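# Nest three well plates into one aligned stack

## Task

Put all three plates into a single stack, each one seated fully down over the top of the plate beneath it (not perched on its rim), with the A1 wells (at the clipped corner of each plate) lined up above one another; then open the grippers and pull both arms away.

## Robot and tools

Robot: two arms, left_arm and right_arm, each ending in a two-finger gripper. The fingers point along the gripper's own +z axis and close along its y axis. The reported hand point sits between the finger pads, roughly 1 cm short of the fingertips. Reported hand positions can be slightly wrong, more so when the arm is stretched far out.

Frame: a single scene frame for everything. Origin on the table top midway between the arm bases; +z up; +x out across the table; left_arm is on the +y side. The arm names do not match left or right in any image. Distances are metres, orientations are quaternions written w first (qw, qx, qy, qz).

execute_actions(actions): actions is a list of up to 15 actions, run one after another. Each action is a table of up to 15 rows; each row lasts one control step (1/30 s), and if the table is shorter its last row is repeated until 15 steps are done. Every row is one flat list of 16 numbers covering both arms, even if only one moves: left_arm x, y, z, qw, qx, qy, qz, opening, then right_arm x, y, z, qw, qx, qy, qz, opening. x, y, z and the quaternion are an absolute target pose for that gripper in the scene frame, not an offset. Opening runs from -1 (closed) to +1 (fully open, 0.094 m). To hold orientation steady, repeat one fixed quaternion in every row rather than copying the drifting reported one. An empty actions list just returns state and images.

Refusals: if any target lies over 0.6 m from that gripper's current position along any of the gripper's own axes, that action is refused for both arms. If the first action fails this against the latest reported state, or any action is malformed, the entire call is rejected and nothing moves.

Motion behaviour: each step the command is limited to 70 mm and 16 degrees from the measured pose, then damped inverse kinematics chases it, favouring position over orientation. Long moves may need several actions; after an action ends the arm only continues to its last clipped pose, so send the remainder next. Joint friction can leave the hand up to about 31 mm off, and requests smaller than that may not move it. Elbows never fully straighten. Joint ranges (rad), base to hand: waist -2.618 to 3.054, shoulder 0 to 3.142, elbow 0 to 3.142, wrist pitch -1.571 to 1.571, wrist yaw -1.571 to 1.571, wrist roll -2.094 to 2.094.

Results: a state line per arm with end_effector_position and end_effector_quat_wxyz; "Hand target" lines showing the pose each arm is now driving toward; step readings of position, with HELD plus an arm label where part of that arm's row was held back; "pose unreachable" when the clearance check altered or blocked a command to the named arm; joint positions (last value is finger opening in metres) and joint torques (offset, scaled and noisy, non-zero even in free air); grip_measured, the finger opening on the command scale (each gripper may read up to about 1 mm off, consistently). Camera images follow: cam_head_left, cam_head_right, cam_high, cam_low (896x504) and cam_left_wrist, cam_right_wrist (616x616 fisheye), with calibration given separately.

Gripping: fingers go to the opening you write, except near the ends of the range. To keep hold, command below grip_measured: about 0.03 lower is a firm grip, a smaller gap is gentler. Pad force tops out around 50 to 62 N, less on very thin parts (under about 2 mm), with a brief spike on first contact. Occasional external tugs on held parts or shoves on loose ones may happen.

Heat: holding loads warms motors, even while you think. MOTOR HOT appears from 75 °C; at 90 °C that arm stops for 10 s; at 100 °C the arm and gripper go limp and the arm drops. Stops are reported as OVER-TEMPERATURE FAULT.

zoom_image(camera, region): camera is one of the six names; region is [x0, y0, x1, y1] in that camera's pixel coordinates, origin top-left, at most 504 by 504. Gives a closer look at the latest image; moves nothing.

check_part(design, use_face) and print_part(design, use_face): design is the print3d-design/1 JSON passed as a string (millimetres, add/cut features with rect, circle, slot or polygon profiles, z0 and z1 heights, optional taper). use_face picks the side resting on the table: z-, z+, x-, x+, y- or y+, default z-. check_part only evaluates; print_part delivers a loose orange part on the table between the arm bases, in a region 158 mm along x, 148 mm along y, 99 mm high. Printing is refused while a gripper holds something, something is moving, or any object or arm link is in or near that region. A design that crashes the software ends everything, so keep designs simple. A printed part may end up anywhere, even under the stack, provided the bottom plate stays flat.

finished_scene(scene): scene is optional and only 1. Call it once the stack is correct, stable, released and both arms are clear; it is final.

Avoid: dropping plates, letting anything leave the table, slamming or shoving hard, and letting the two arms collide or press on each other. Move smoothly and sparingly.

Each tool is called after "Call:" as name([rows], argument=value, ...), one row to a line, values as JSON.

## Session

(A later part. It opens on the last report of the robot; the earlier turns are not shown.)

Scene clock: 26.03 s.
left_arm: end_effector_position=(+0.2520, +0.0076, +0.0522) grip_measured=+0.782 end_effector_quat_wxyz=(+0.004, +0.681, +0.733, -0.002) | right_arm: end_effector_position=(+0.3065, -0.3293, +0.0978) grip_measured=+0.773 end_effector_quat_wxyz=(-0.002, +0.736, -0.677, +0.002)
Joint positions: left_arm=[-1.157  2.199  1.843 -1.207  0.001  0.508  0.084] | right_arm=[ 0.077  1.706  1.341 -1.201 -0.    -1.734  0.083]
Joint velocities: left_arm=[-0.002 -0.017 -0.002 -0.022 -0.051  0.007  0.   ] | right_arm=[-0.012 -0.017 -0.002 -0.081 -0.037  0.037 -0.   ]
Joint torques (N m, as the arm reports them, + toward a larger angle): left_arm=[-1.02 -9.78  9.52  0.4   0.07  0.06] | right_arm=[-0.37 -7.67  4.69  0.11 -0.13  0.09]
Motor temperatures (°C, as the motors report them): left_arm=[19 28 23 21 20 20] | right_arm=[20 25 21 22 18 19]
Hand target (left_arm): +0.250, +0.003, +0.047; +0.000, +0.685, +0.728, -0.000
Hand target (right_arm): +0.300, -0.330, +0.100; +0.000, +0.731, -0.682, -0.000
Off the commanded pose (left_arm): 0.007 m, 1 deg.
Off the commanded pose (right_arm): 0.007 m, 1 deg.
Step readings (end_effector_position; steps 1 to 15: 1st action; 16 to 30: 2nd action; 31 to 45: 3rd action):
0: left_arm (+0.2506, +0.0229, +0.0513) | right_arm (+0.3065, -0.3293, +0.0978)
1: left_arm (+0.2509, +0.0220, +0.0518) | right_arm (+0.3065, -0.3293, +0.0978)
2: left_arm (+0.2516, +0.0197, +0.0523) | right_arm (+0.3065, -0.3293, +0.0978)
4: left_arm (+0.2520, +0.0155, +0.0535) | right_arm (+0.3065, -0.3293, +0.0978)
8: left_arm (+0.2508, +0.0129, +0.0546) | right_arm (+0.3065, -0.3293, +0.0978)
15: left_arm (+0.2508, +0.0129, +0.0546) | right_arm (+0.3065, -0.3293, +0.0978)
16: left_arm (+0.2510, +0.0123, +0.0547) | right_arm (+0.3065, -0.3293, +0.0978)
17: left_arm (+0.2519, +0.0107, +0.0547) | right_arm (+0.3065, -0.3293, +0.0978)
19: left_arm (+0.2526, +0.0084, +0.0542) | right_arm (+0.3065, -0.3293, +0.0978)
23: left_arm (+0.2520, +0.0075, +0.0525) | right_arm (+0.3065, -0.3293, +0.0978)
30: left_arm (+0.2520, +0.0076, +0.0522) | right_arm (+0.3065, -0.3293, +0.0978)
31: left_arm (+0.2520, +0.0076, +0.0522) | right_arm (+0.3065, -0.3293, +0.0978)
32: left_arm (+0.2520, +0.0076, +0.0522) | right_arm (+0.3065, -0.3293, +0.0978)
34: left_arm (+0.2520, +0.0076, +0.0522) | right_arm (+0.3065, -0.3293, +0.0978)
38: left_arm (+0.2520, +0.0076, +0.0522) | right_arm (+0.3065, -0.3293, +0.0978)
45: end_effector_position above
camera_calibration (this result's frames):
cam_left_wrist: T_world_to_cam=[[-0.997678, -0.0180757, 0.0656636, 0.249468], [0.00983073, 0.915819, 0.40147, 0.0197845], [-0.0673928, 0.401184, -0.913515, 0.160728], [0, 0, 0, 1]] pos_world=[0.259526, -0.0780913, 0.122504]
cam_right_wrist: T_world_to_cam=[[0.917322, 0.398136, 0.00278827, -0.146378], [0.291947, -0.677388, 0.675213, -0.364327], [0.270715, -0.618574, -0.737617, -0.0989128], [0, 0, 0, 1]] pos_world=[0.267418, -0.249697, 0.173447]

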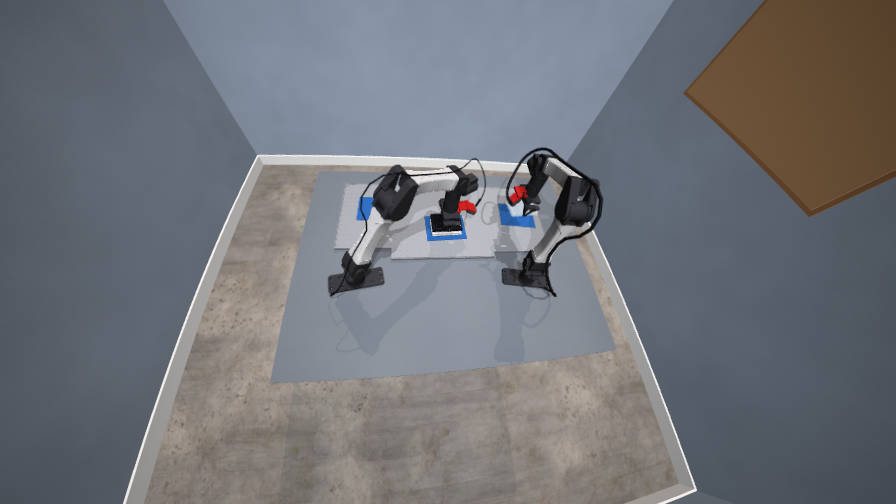

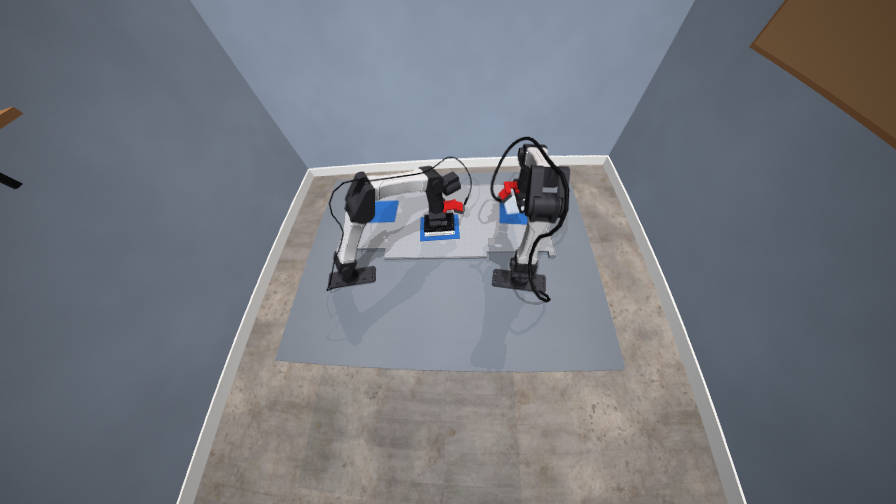

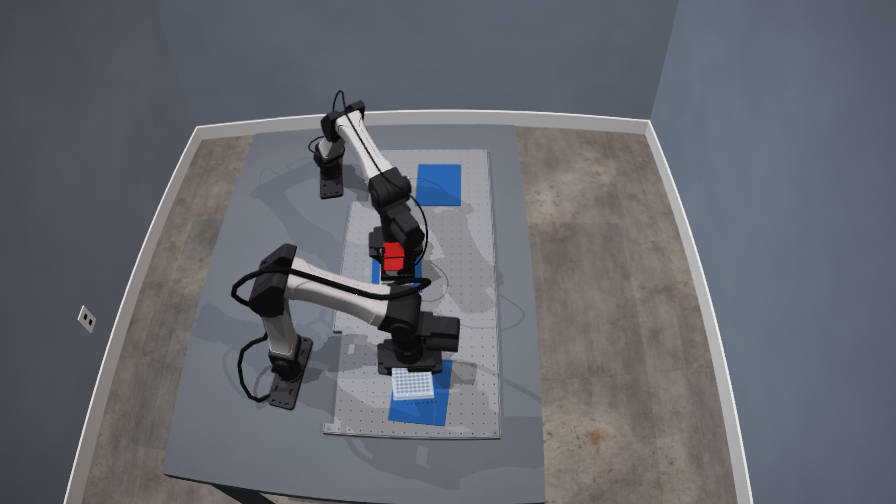

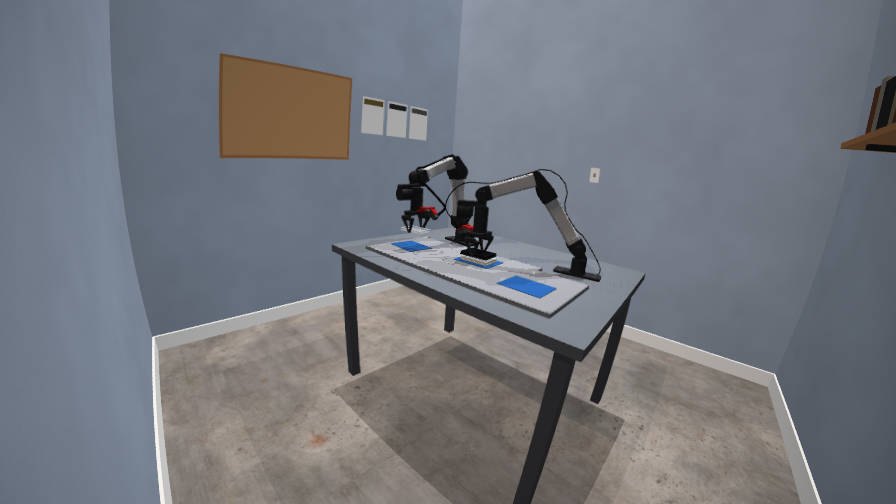

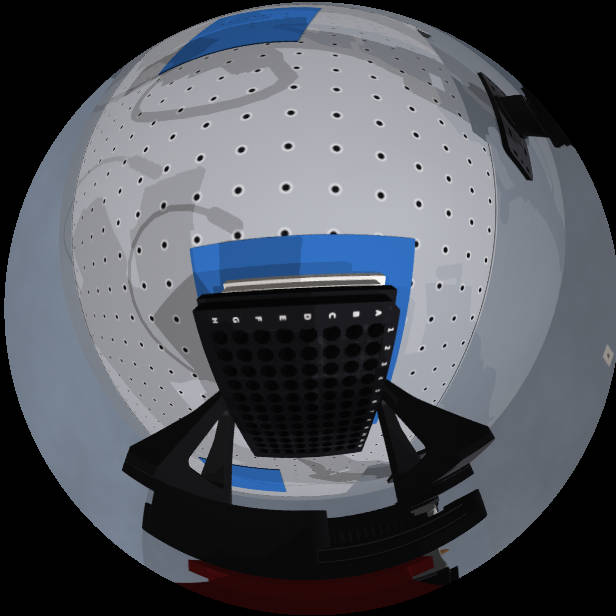

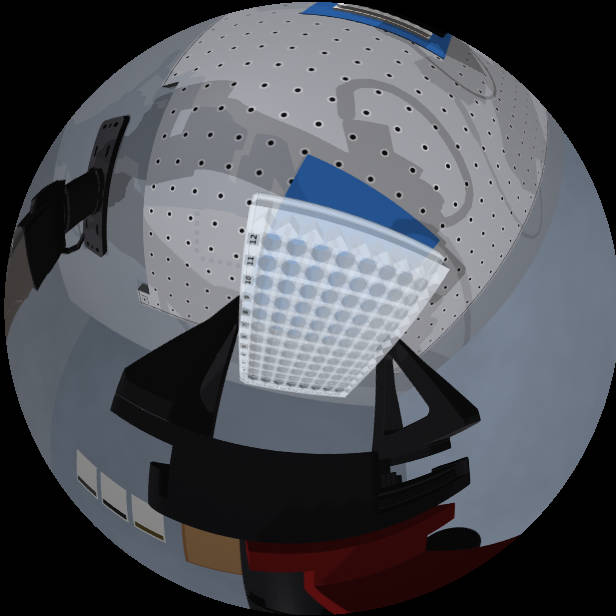

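Call:
execute_actions([
  [[0.2465,0.005,0.043,0,0.679,0.734,0,0.75,0.3,-0.33,0.1,0,-0.731,0.682,0,0.75]],
  [[0.2465,0.005,0.039,0,0.679,0.734,0,0.75,0.3,-0.33,0.1,0,-0.731,0.682,0,0.75]],
])

Call:
zoom_image(camera="cam_left_wrist", region=[170, 200, 430, 400])

Scene clock: 27.67 s.
left_arm: end_effector_position=(+0.2520, +0.0076, +0.0476) grip_measured=+0.782 end_effector_quat_wxyz=(+0.005, +0.677, +0.736, -0.002) | right_arm: end_effector_position=(+0.3065, -0.3293, +0.0978) grip_measured=+0.773 end_effector_quat_wxyz=(-0.002, +0.736, -0.677, +0.002)
Joint positions: left_arm=[-1.157  2.199  1.824 -1.186  0.001  0.498  0.084] | right_arm=[ 0.077  1.706  1.341 -1.201 -0.    -1.734  0.083]
Joint velocities: left_arm=[ 0.002  0.002 -0.012 -0.037  0.007 -0.007 -0.001] | right_arm=[ 0.002 -0.002 -0.002  0.007 -0.051  0.022 -0.001]
Joint torques (N m, as the arm reports them, + toward a larger angle): left_arm=[ -1.58 -10.46   6.48   0.68   0.04  -0.05] | right_arm=[-0.45 -7.7   4.7   0.12 -0.13  0.09]
Motor temperatures (°C, as the motors report them): left_arm=[19 29 24 21 20 20] | right_arm=[20 26 21 22 18 19]
Hand target (left_arm): +0.247, +0.005, +0.039; -0.000, +0.679, +0.734, -0.000
Hand target (right_arm): +0.300, -0.330, +0.100; +0.000, +0.731, -0.682, -0.000
Off the commanded pose (left_arm): 0.010 m, 1 deg.
Off the commanded pose (right_arm): 0.007 m, 1 deg.
Step readings (end_effector_position; steps 1 to 15: 1st action; 16 to 30: 2nd action):
0: left_arm (+0.2520, +0.0076, +0.0522) | right_arm (+0.3065, -0.3293, +0.0978)
1: left_arm (+0.2520, +0.0075, +0.0522) | right_arm (+0.3065, -0.3293, +0.0978)
2: left_arm (+0.2522, +0.0073, +0.0522) | right_arm (+0.3065, -0.3293, +0.0978)
4: left_arm (+0.2525, +0.0069, +0.0522) | right_arm (+0.3065, -0.3293, +0.0978)
8: left_arm (+0.2528, +0.0064, +0.0522) | right_arm (+0.3065, -0.3293, +0.0978)
15: left_arm (+0.2529, +0.0063, +0.0523) | right_arm (+0.3065, -0.3293, +0.0978)
16: left_arm (+0.2528, +0.0063, +0.0515) | right_arm (+0.3065, -0.3293, +0.0978)
17: left_arm (+0.2527, +0.0065, +0.0505) | right_arm (+0.3065, -0.3293, +0.0978)
19: left_arm (+0.2518, +0.0078, +0.0484) | right_arm (+0.3065, -0.3293, +0.0978)
23: left_arm (+0.2515, +0.0083, +0.0476) | right_arm (+0.3065, -0.3293, +0.0978)
30: end_effector_position above
camera_calibration (this result's frames):
cam_left_wrist: T_world_to_cam=[[-0.997505, -0.0286038, 0.0645426, 0.249852], [-0.00042401, 0.916652, 0.399686, 0.0243048], [-0.0705956, 0.398661, -0.914377, 0.157318], [0, 0, 0, 1]] pos_world=[0.260345, -0.0778488, 0.118007]
cam_right_wrist: T_world_to_cam=[[0.917322, 0.398136, 0.00278827, -0.146378], [0.291947, -0.677388, 0.675213, -0.364327], [0.270715, -0.618574, -0.737617, -0.0989128], [0, 0, 0, 1]] pos_world=[0.267418, -0.249697, 0.173447]

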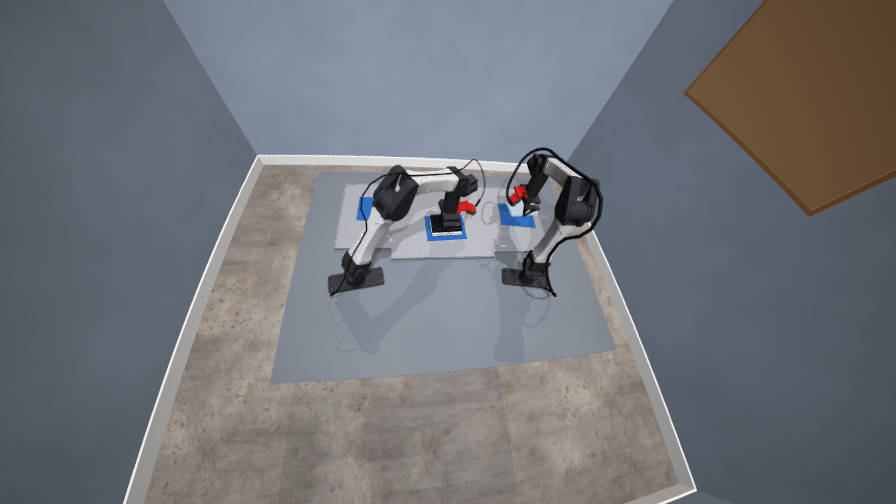

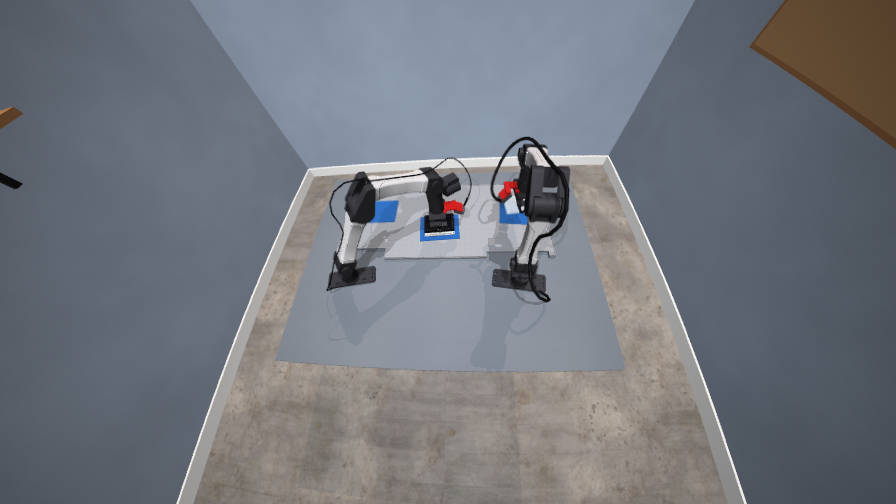

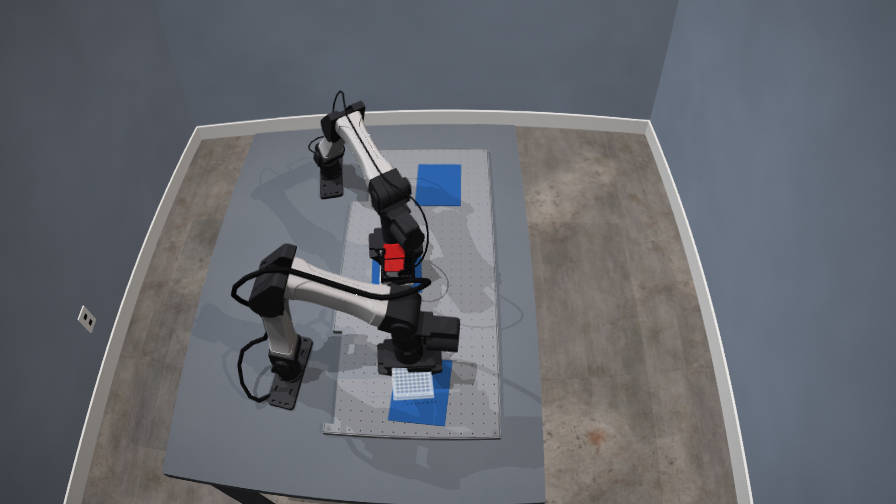

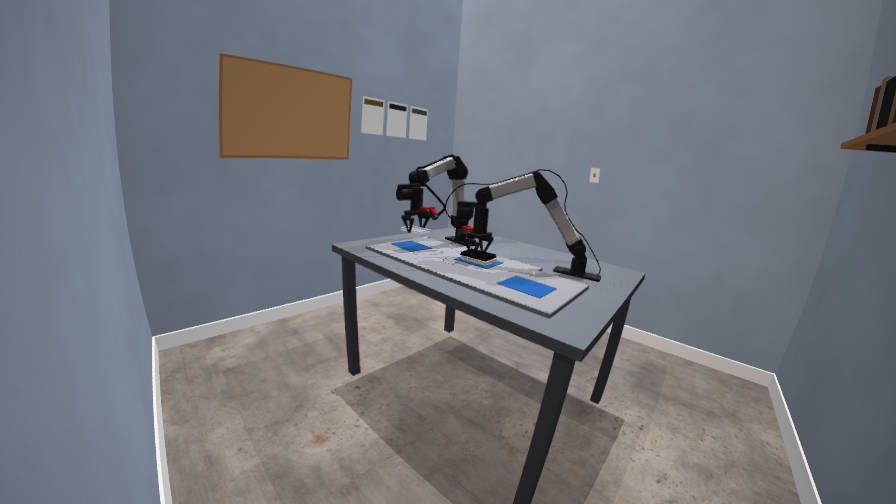

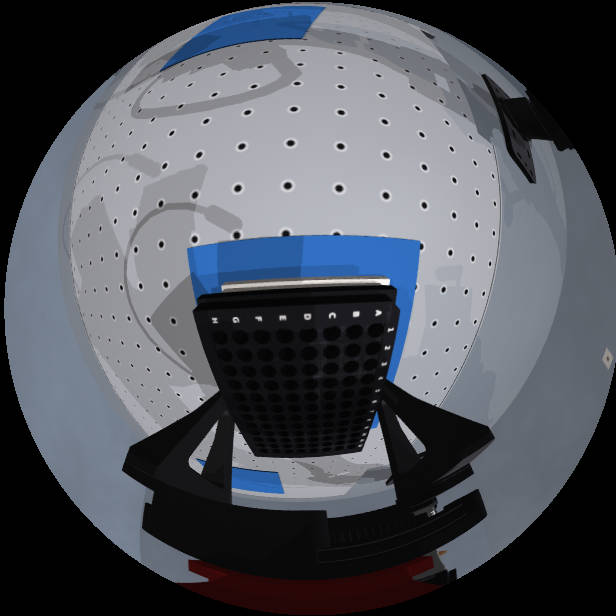

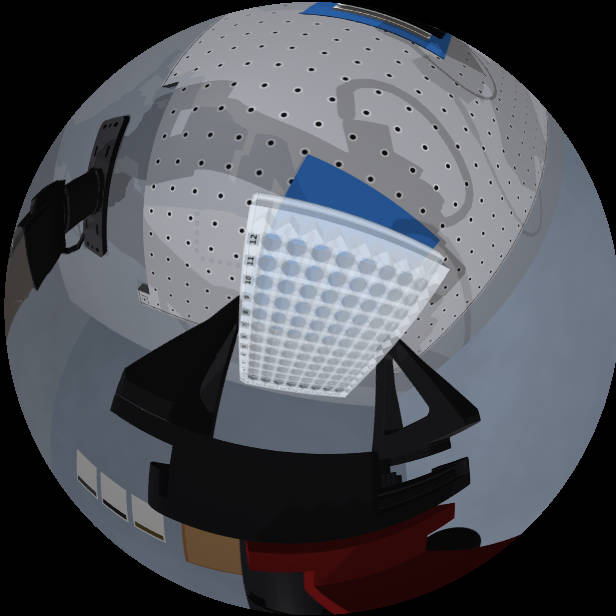

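Region (170, 200, 430, 400) of cam_left_wrist's 616x616 image, scaled by 1.938, with more detail than that image has; it fills the top 388 rows of this view, and the rest is white.

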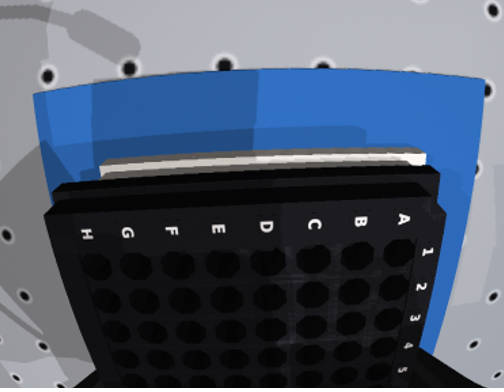

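Call:
execute_actions([
  [[0.2443,0.0072,0.039,0,0.679,0.734,0,0.75,0.3,-0.33,0.1,0,-0.731,0.682,0,0.75]],
  [[0.2443,0.0072,0.039,0,0.679,0.734,0,0.75,0.3,-0.33,0.1,0,-0.731,0.682,0,0.75]],
])

Call:
zoom_image(camera="cam_left_wrist", region=[170, 200, 430, 400])

Scene clock: 29.23 s.
left_arm: end_effector_position=(+0.2482, +0.0092, +0.0427) grip_measured=+0.782 end_effector_quat_wxyz=(-0.001, +0.678, +0.735, -0.001) | right_arm: end_effector_position=(+0.3065, -0.3293, +0.0978) grip_measured=+0.773 end_effector_quat_wxyz=(-0.002, +0.736, -0.677, +0.002)
Joint positions: left_arm=[-1.162  2.199  1.805 -1.178  0.001  0.496  0.084] | right_arm=[ 0.077  1.706  1.341 -1.201 -0.    -1.734  0.083]
Joint velocities: left_arm=[-0.002 -0.007 -0.002  0.007 -0.022  0.022 -0.   ] | right_arm=[-0.002 -0.017 -0.002 -0.066 -0.007  0.022 -0.001]
Joint torques (N m, as the arm reports them, + toward a larger angle): left_arm=[ -1.   -11.42   6.55   0.55   0.04  -0.07] | right_arm=[-0.42 -7.76  4.74  0.12 -0.14  0.08]
Motor temperatures (°C, as the motors report them): left_arm=[19 29 24 21 20 20] | right_arm=[20 26 21 22 18 19]
Hand target (left_arm): +0.244, +0.007, +0.039; -0.000, +0.679, +0.734, +0.000
Hand target (right_arm): +0.300, -0.330, +0.100; +0.000, +0.731, -0.682, -0.000
Off the commanded pose (left_arm): 0.006 m, 0 deg.
Off the commanded pose (right_arm): 0.007 m, 1 deg.
Step readings (end_effector_position; steps 1 to 15: 1st action; 16 to 30: 2nd action):
0: left_arm (+0.2520, +0.0075, +0.0476) | right_arm (+0.3065, -0.3293, +0.0978)
1: left_arm (+0.2518, +0.0076, +0.0468) | right_arm (+0.3065, -0.3293, +0.0978)
2: left_arm (+0.2514, +0.0079, +0.0458) | right_arm (+0.3065, -0.3293, +0.0978)
4: left_arm (+0.2493, +0.0093, +0.0435) | right_arm (+0.3065, -0.3293, +0.0978)
8: left_arm (+0.2481, +0.0094, +0.0427) | right_arm (+0.3065, -0.3293, +0.0978)
15: left_arm (+0.2482, +0.0092, +0.0427) | right_arm (+0.3065, -0.3293, +0.0978)
16: left_arm (+0.2482, +0.0092, +0.0427) | right_arm (+0.3065, -0.3293, +0.0978)
17: left_arm (+0.2482, +0.0092, +0.0427) | right_arm (+0.3065, -0.3293, +0.0978)
19: left_arm (+0.2482, +0.0092, +0.0427) | right_arm (+0.3065, -0.3293, +0.0978)
23: left_arm (+0.2482, +0.0092, +0.0427) | right_arm (+0.3065, -0.3293, +0.0978)
30: end_effector_position above
camera_calibration (this result's frames):
cam_left_wrist: T_world_to_cam=[[-0.997199, -0.0254234, 0.0703376, 0.246092], [0.00551382, 0.912903, 0.408139, 0.0229625], [-0.0745877, 0.407383, -0.910206, 0.152684], [0, 0, 0, 1]] pos_world=[0.256664, -0.0769071, 0.112293]
cam_right_wrist: T_world_to_cam=[[0.917322, 0.398136, 0.00278827, -0.146378], [0.291947, -0.677388, 0.675213, -0.364327], [0.270715, -0.618574, -0.737617, -0.0989128], [0, 0, 0, 1]] pos_world=[0.267418, -0.249697, 0.173447]

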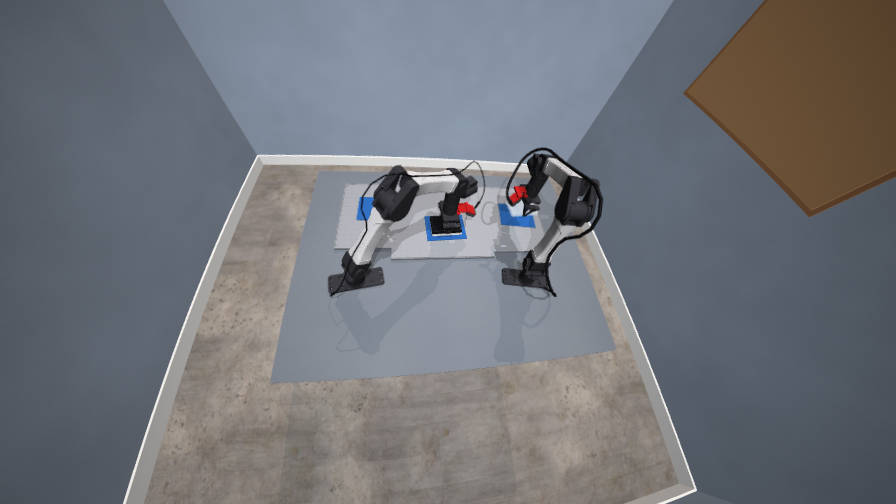

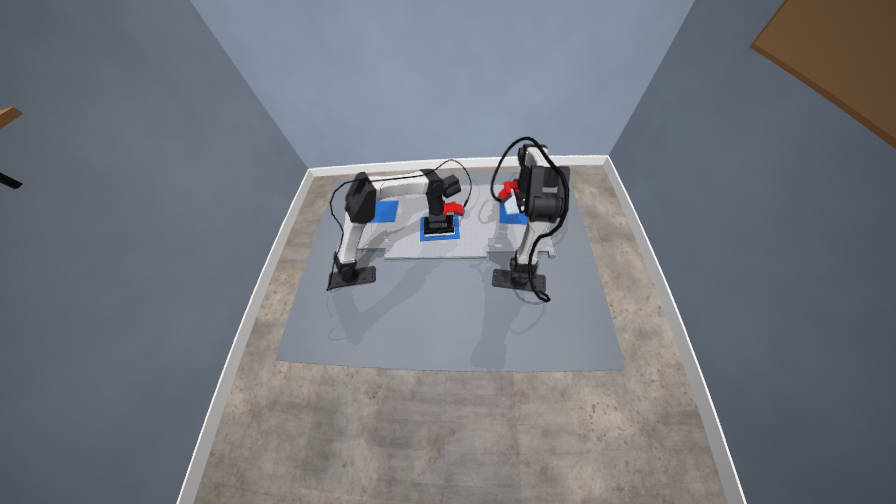

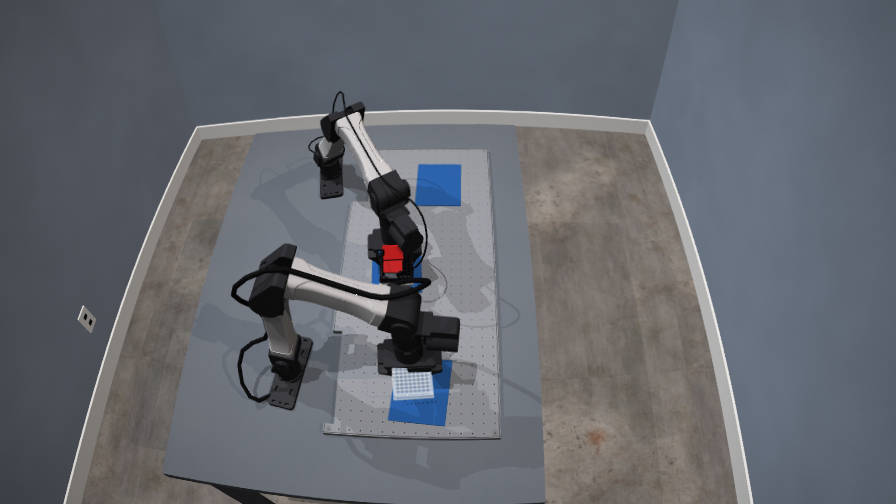

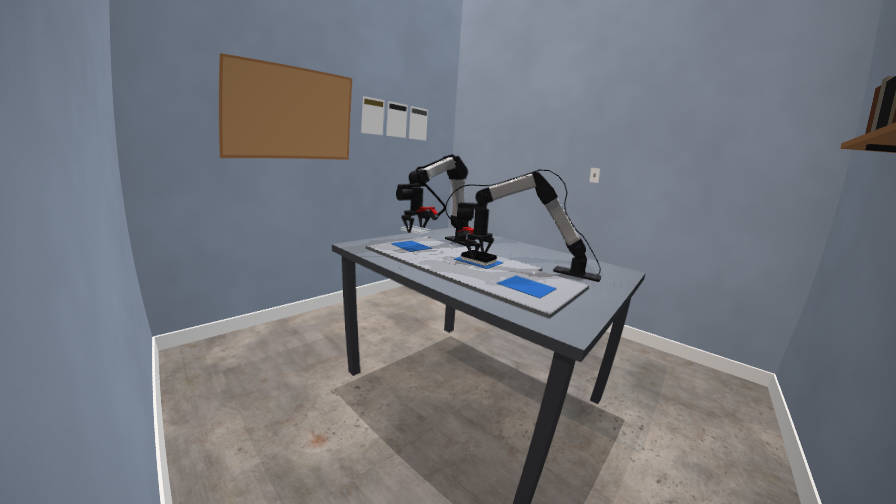

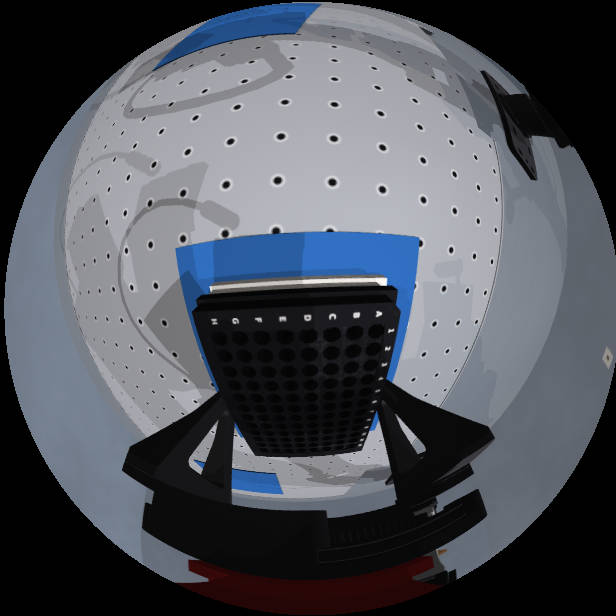

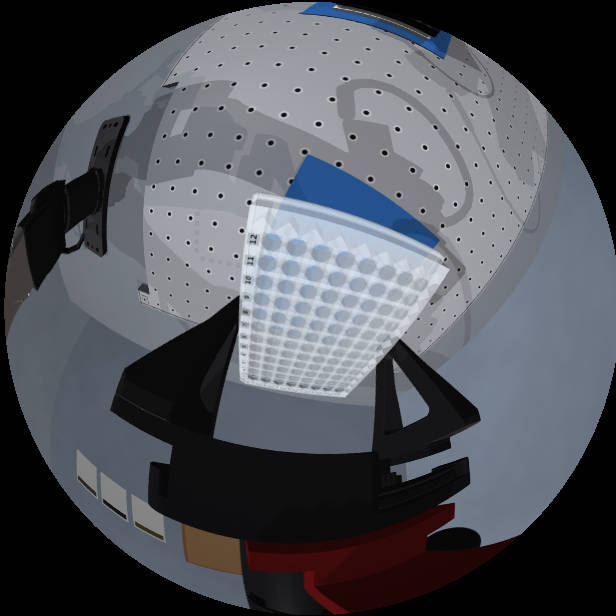

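Region (170, 200, 430, 400) of cam_left_wrist's 616x616 image, scaled by 1.938, with more detail than that image has; it fills the top 388 rows of this view, and the rest is white.

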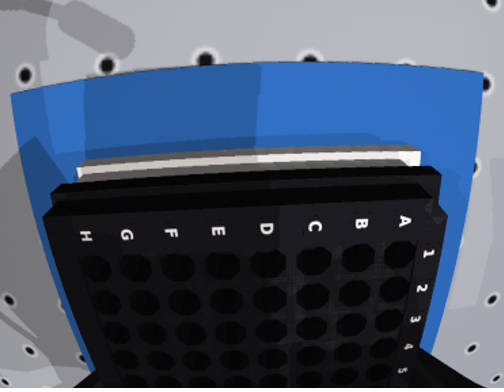

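Call:
execute_actions([
  [[0.2443,0.0072,0.039,0,0.679,0.734,0,0.84,0.3,-0.33,0.1,0,-0.731,0.682,0,0.75]],
])

Call:
zoom_image(camera="cam_left_wrist", region=[170, 200, 430, 400])

Call:
zoom_image(camera="cam_low", region=[445, 235, 515, 275])

Scene clock: 30.33 s.
left_arm: end_effector_position=(+0.2482, +0.0092, +0.0427) grip_measured=+0.838 end_effector_quat_wxyz=(-0.001, +0.678, +0.735, -0.001) | right_arm: end_effector_position=(+0.3065, -0.3293, +0.0978) grip_measured=+0.773 end_effector_quat_wxyz=(-0.002, +0.736, -0.677, +0.002)
Joint positions: left_arm=[-1.162  2.199  1.805 -1.178  0.001  0.496  0.086] | right_arm=[ 0.077  1.706  1.341 -1.201 -0.    -1.734  0.083]
Joint velocities: left_arm=[ 0.012 -0.017 -0.002 -0.022  0.037  0.051  0.   ] | right_arm=[-0.007 -0.027 -0.012 -0.051 -0.095  0.007 -0.001]
Joint torques (N m, as the arm reports them, + toward a larger angle): left_arm=[ -1.13 -11.3    6.56   0.55  -0.01   0.02] | right_arm=[-0.36 -7.77  4.65  0.11 -0.11  0.08]
Motor temperatures (°C, as the motors report them): left_arm=[19 30 24 21 20 20] | right_arm=[20 26 21 22 18 19]
Hand target (left_arm): +0.244, +0.007, +0.039; -0.000, +0.679, +0.734, +0.000
Hand target (right_arm): +0.300, -0.330, +0.100; +0.000, +0.731, -0.682, -0.000
Off the commanded pose (left_arm): 0.006 m, 0 deg.
Off the commanded pose (right_arm): 0.007 m, 1 deg.
Step readings (end_effector_position):
0: left_arm (+0.2482, +0.0092, +0.0427) | right_arm (+0.3065, -0.3293, +0.0978)
1: left_arm (+0.2482, +0.0092, +0.0427) | right_arm (+0.3065, -0.3293, +0.0978)
2: left_arm (+0.2482, +0.0092, +0.0427) | right_arm (+0.3065, -0.3293, +0.0978)
4: left_arm (+0.2482, +0.0092, +0.0427) | right_arm (+0.3065, -0.3293, +0.0978)
8: left_arm (+0.2482, +0.0092, +0.0427) | right_arm (+0.3065, -0.3293, +0.0978)
15: end_effector_position above
camera_calibration (this result's frames):
cam_left_wrist: T_world_to_cam=[[-0.997199, -0.0254234, 0.0703376, 0.246092], [0.00551382, 0.912903, 0.408139, 0.0229625], [-0.0745877, 0.407383, -0.910206, 0.152684], [0, 0, 0, 1]] pos_world=[0.256664, -0.0769071, 0.112293]
cam_right_wrist: T_world_to_cam=[[0.917322, 0.398136, 0.00278827, -0.146378], [0.291947, -0.677388, 0.675213, -0.364327], [0.270715, -0.618574, -0.737617, -0.0989128], [0, 0, 0, 1]] pos_world=[0.267418, -0.249697, 0.173447]

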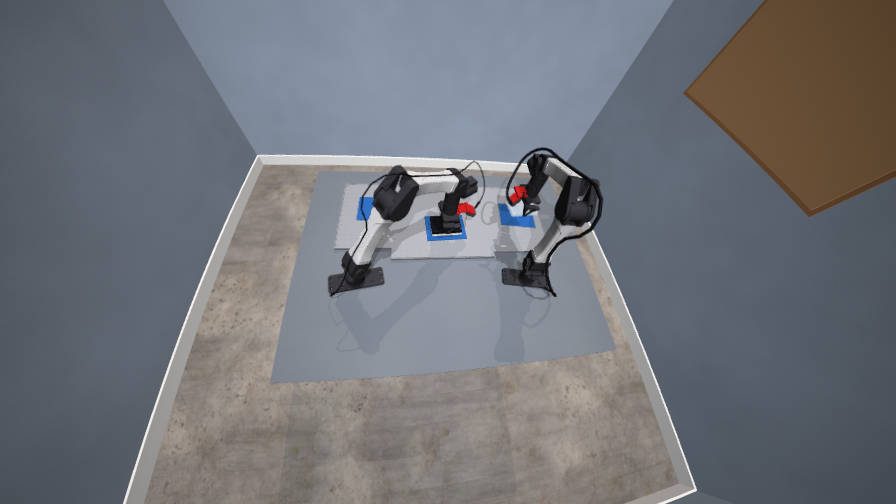

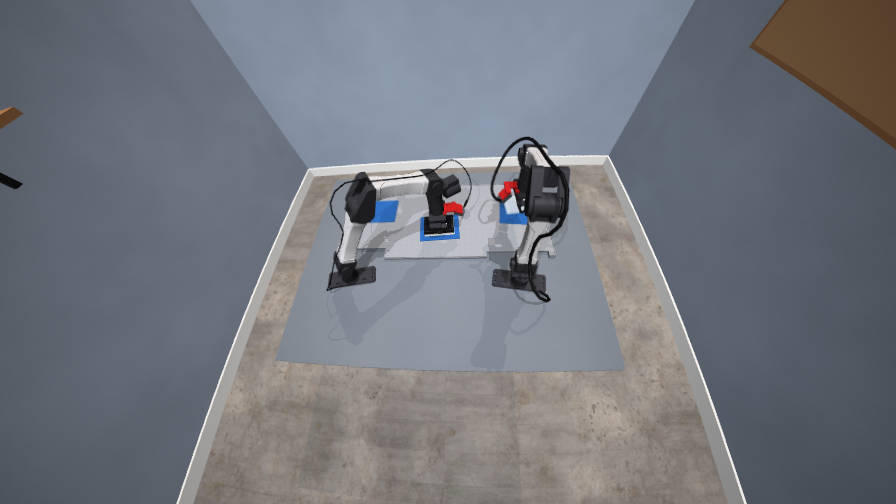

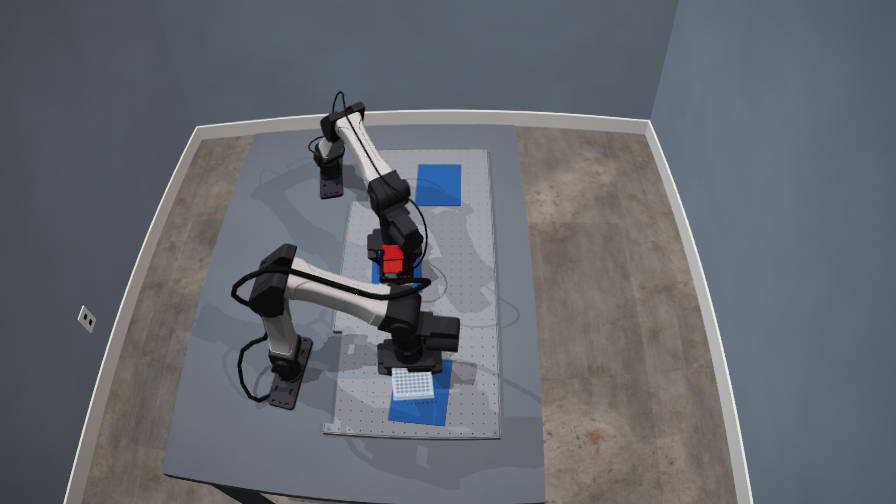

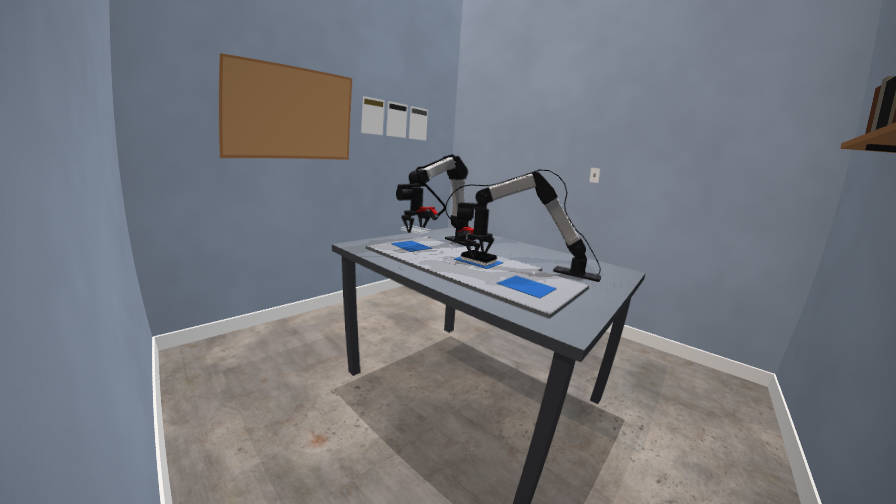

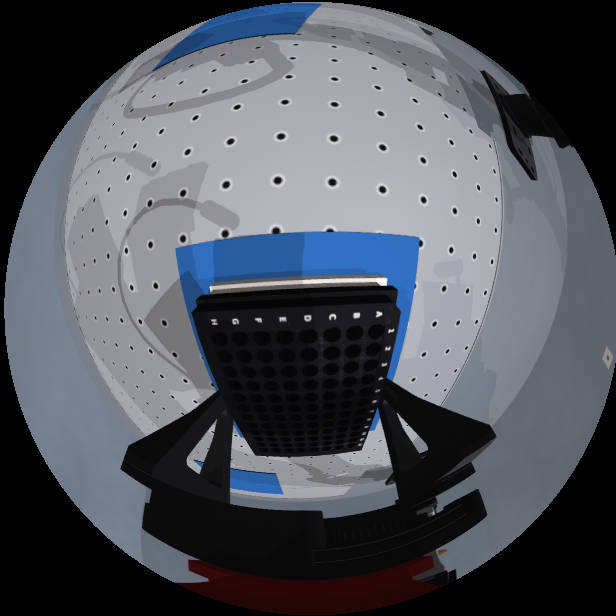

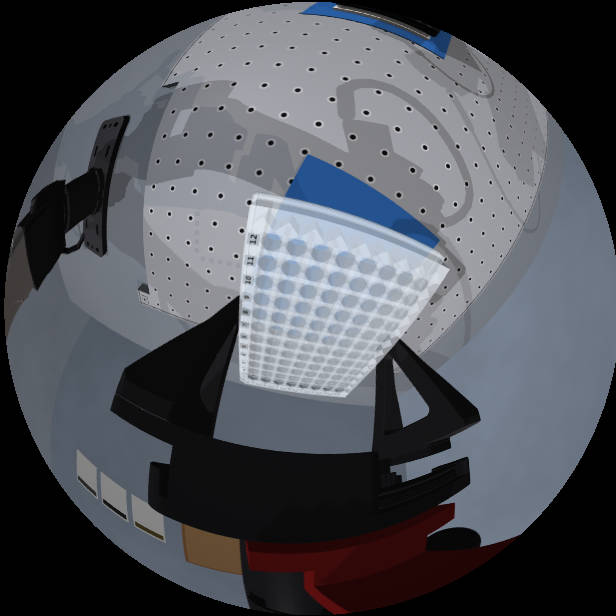

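Region (170, 200, 430, 400) of cam_left_wrist's 616x616 image, scaled by 1.938, with more detail than that image has; it fills the top 388 rows of this view, and the rest is white.

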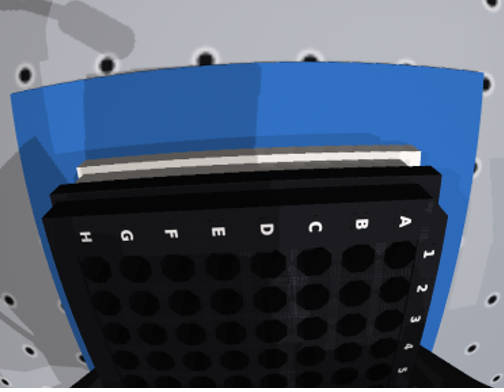

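Region (445, 235, 515, 275) of cam_low's 896x504 image, scaled by 7.200, with more detail than that image has; it fills the top 288 rows of this view, and the rest is white.

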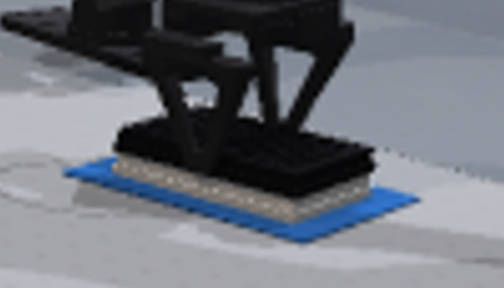

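Call:
execute_actions([
  [[0.2443,0.0072,0.039,0,0.679,0.734,0,0.765,0.3,-0.33,0.1,0,-0.731,0.682,0,0.75]],
  [[0.2443,0.0055,0.036,0,0.679,0.734,0,0.765,0.3,-0.33,0.1,0,-0.731,0.682,0,0.75]],
])

Call:
zoom_image(camera="cam_left_wrist", region=[170, 200, 430, 400])

Scene clock: 32.13 s.
left_arm: end_effector_position=(+0.2491, +0.0079, +0.0427) grip_measured=+0.784 end_effector_quat_wxyz=(+0.003, +0.677, +0.736, -0.001) | right_arm: end_effector_position=(+0.3065, -0.3293, +0.0978) grip_measured=+0.773 end_effector_quat_wxyz=(-0.002, +0.735, -0.678, +0.002)
Joint positions: left_arm=[-1.162  2.199  1.805 -1.171  0.001  0.494  0.084] | right_arm=[ 0.077  1.706  1.341 -1.201 -0.    -1.733  0.083]
Joint velocities: left_arm=[ 0.007  0.002  0.007  0.037 -0.037 -0.007  0.001] | right_arm=[-0.022  0.002 -0.017 -0.022 -0.037  0.007 -0.   ]
Joint torques (N m, as the arm reports them, + toward a larger angle): left_arm=[ -1.4  -10.74   6.27   0.57   0.05  -0.06] | right_arm=[-0.44 -7.76  4.71  0.1  -0.11  0.06]
Motor temperatures (°C, as the motors report them): left_arm=[19 31 24 21 20 20] | right_arm=[20 27 21 22 18 19]
Hand target (left_arm): +0.244, +0.006, +0.036; -0.000, +0.679, +0.734, +0.000
Hand target (right_arm): +0.300, -0.330, +0.100; +0.000, +0.731, -0.682, -0.000
Off the commanded pose (left_arm): 0.009 m, 0 deg.
Off the commanded pose (right_arm): 0.007 m, 1 deg.
Step readings (end_effector_position; steps 1 to 15: 1st action; 16 to 30: 2nd action):
0: left_arm (+0.2482, +0.0092, +0.0427) | right_arm (+0.3065, -0.3293, +0.0978)
1: left_arm (+0.2483, +0.0091, +0.0427) | right_arm (+0.3065, -0.3293, +0.0978)
2: left_arm (+0.2483, +0.0091, +0.0427) | right_arm (+0.3065, -0.3293, +0.0978)
4: left_arm (+0.2483, +0.0091, +0.0427) | right_arm (+0.3065, -0.3293, +0.0978)
8: left_arm (+0.2483, +0.0091, +0.0427) | right_arm (+0.3065, -0.3293, +0.0978)
15: left_arm (+0.2483, +0.0091, +0.0427) | right_arm (+0.3065, -0.3293, +0.0978)
16: left_arm (+0.2484, +0.0090, +0.0427) | right_arm (+0.3065, -0.3293, +0.0978)
17: left_arm (+0.2485, +0.0088, +0.0427) | right_arm (+0.3065, -0.3293, +0.0978)
19: left_arm (+0.2487, +0.0084, +0.0427) | right_arm (+0.3065, -0.3293, +0.0978)
23: left_arm (+0.2490, +0.0080, +0.0427) | right_arm (+0.3065, -0.3293, +0.0978)
30: end_effector_position above
camera_calibration (this result's frames):
cam_left_wrist: T_world_to_cam=[[-0.997392, -0.0269523, 0.0669602, 0.247128], [0.00233875, 0.915117, 0.403182, 0.0251616], [-0.0721431, 0.402287, -0.912667, 0.152834], [0, 0, 0, 1]] pos_world=[0.257451, -0.0778482, 0.112794]
cam_right_wrist: T_world_to_cam=[[0.917474, 0.397786, 0.00278913, -0.14654], [0.291689, -0.6775, 0.675212, -0.364285], [0.270479, -0.618676, -0.737619, -0.0988739], [0, 0, 0, 1]] pos_world=[0.267448, -0.249682, 0.173447]

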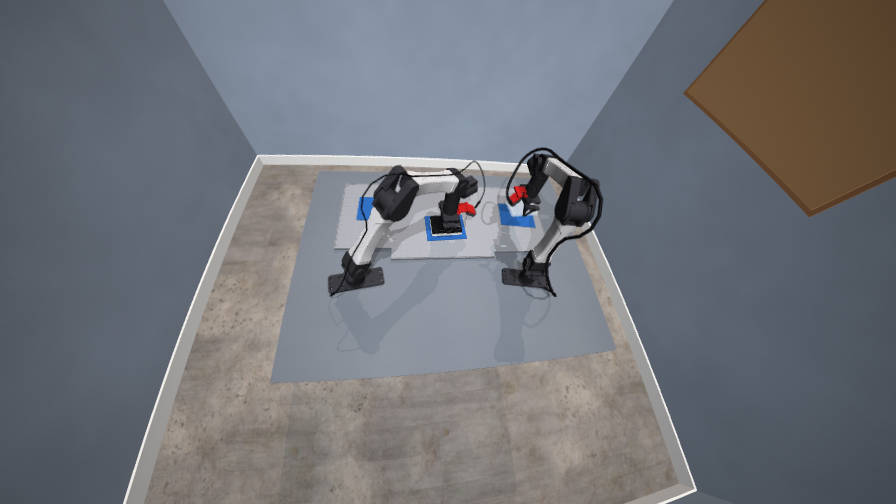

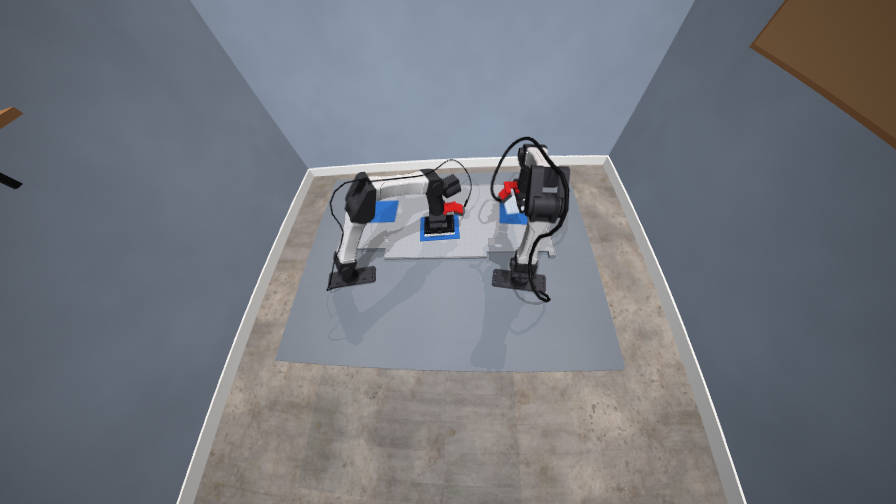

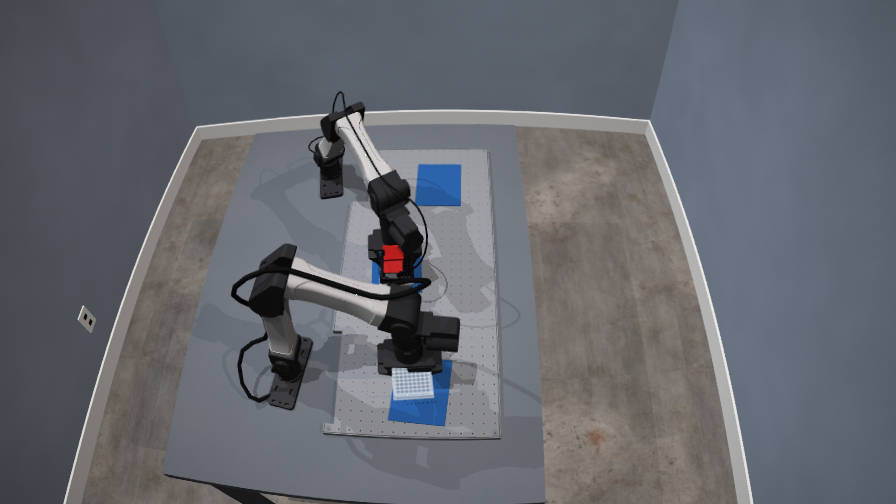

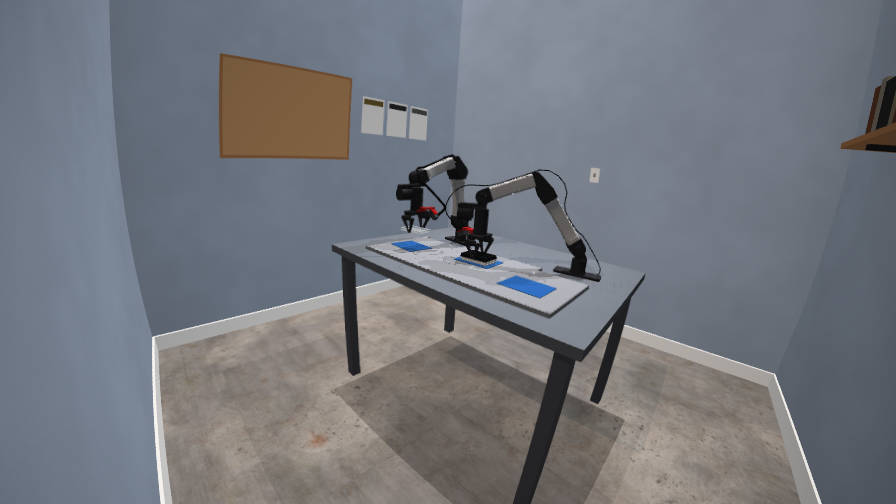

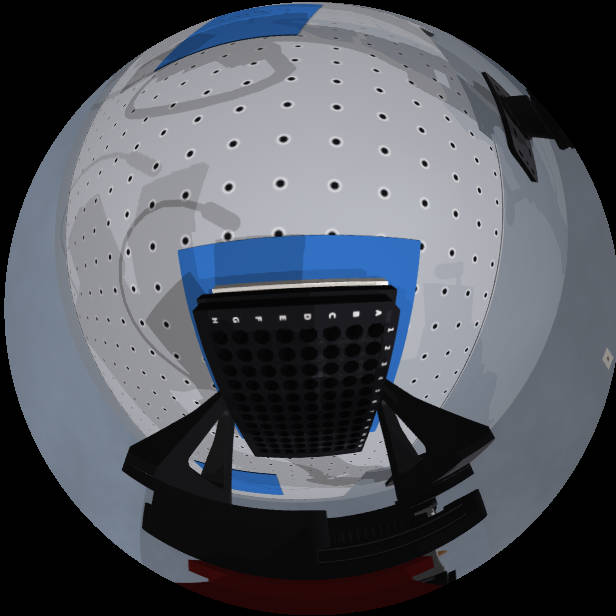

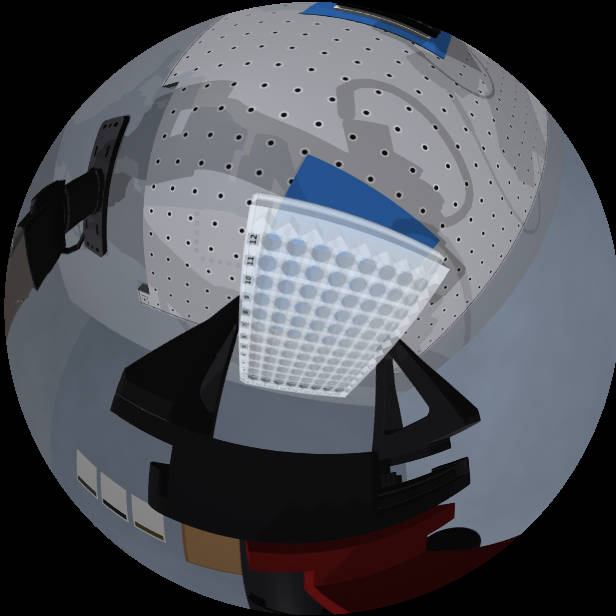

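Region (170, 200, 430, 400) of cam_left_wrist's 616x616 image, scaled by 1.938, with more detail than that image has; it fills the top 388 rows of this view, and the rest is white.

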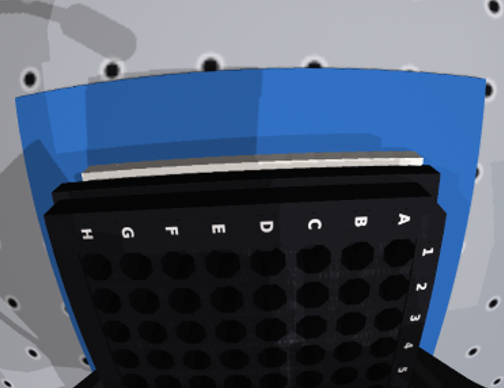

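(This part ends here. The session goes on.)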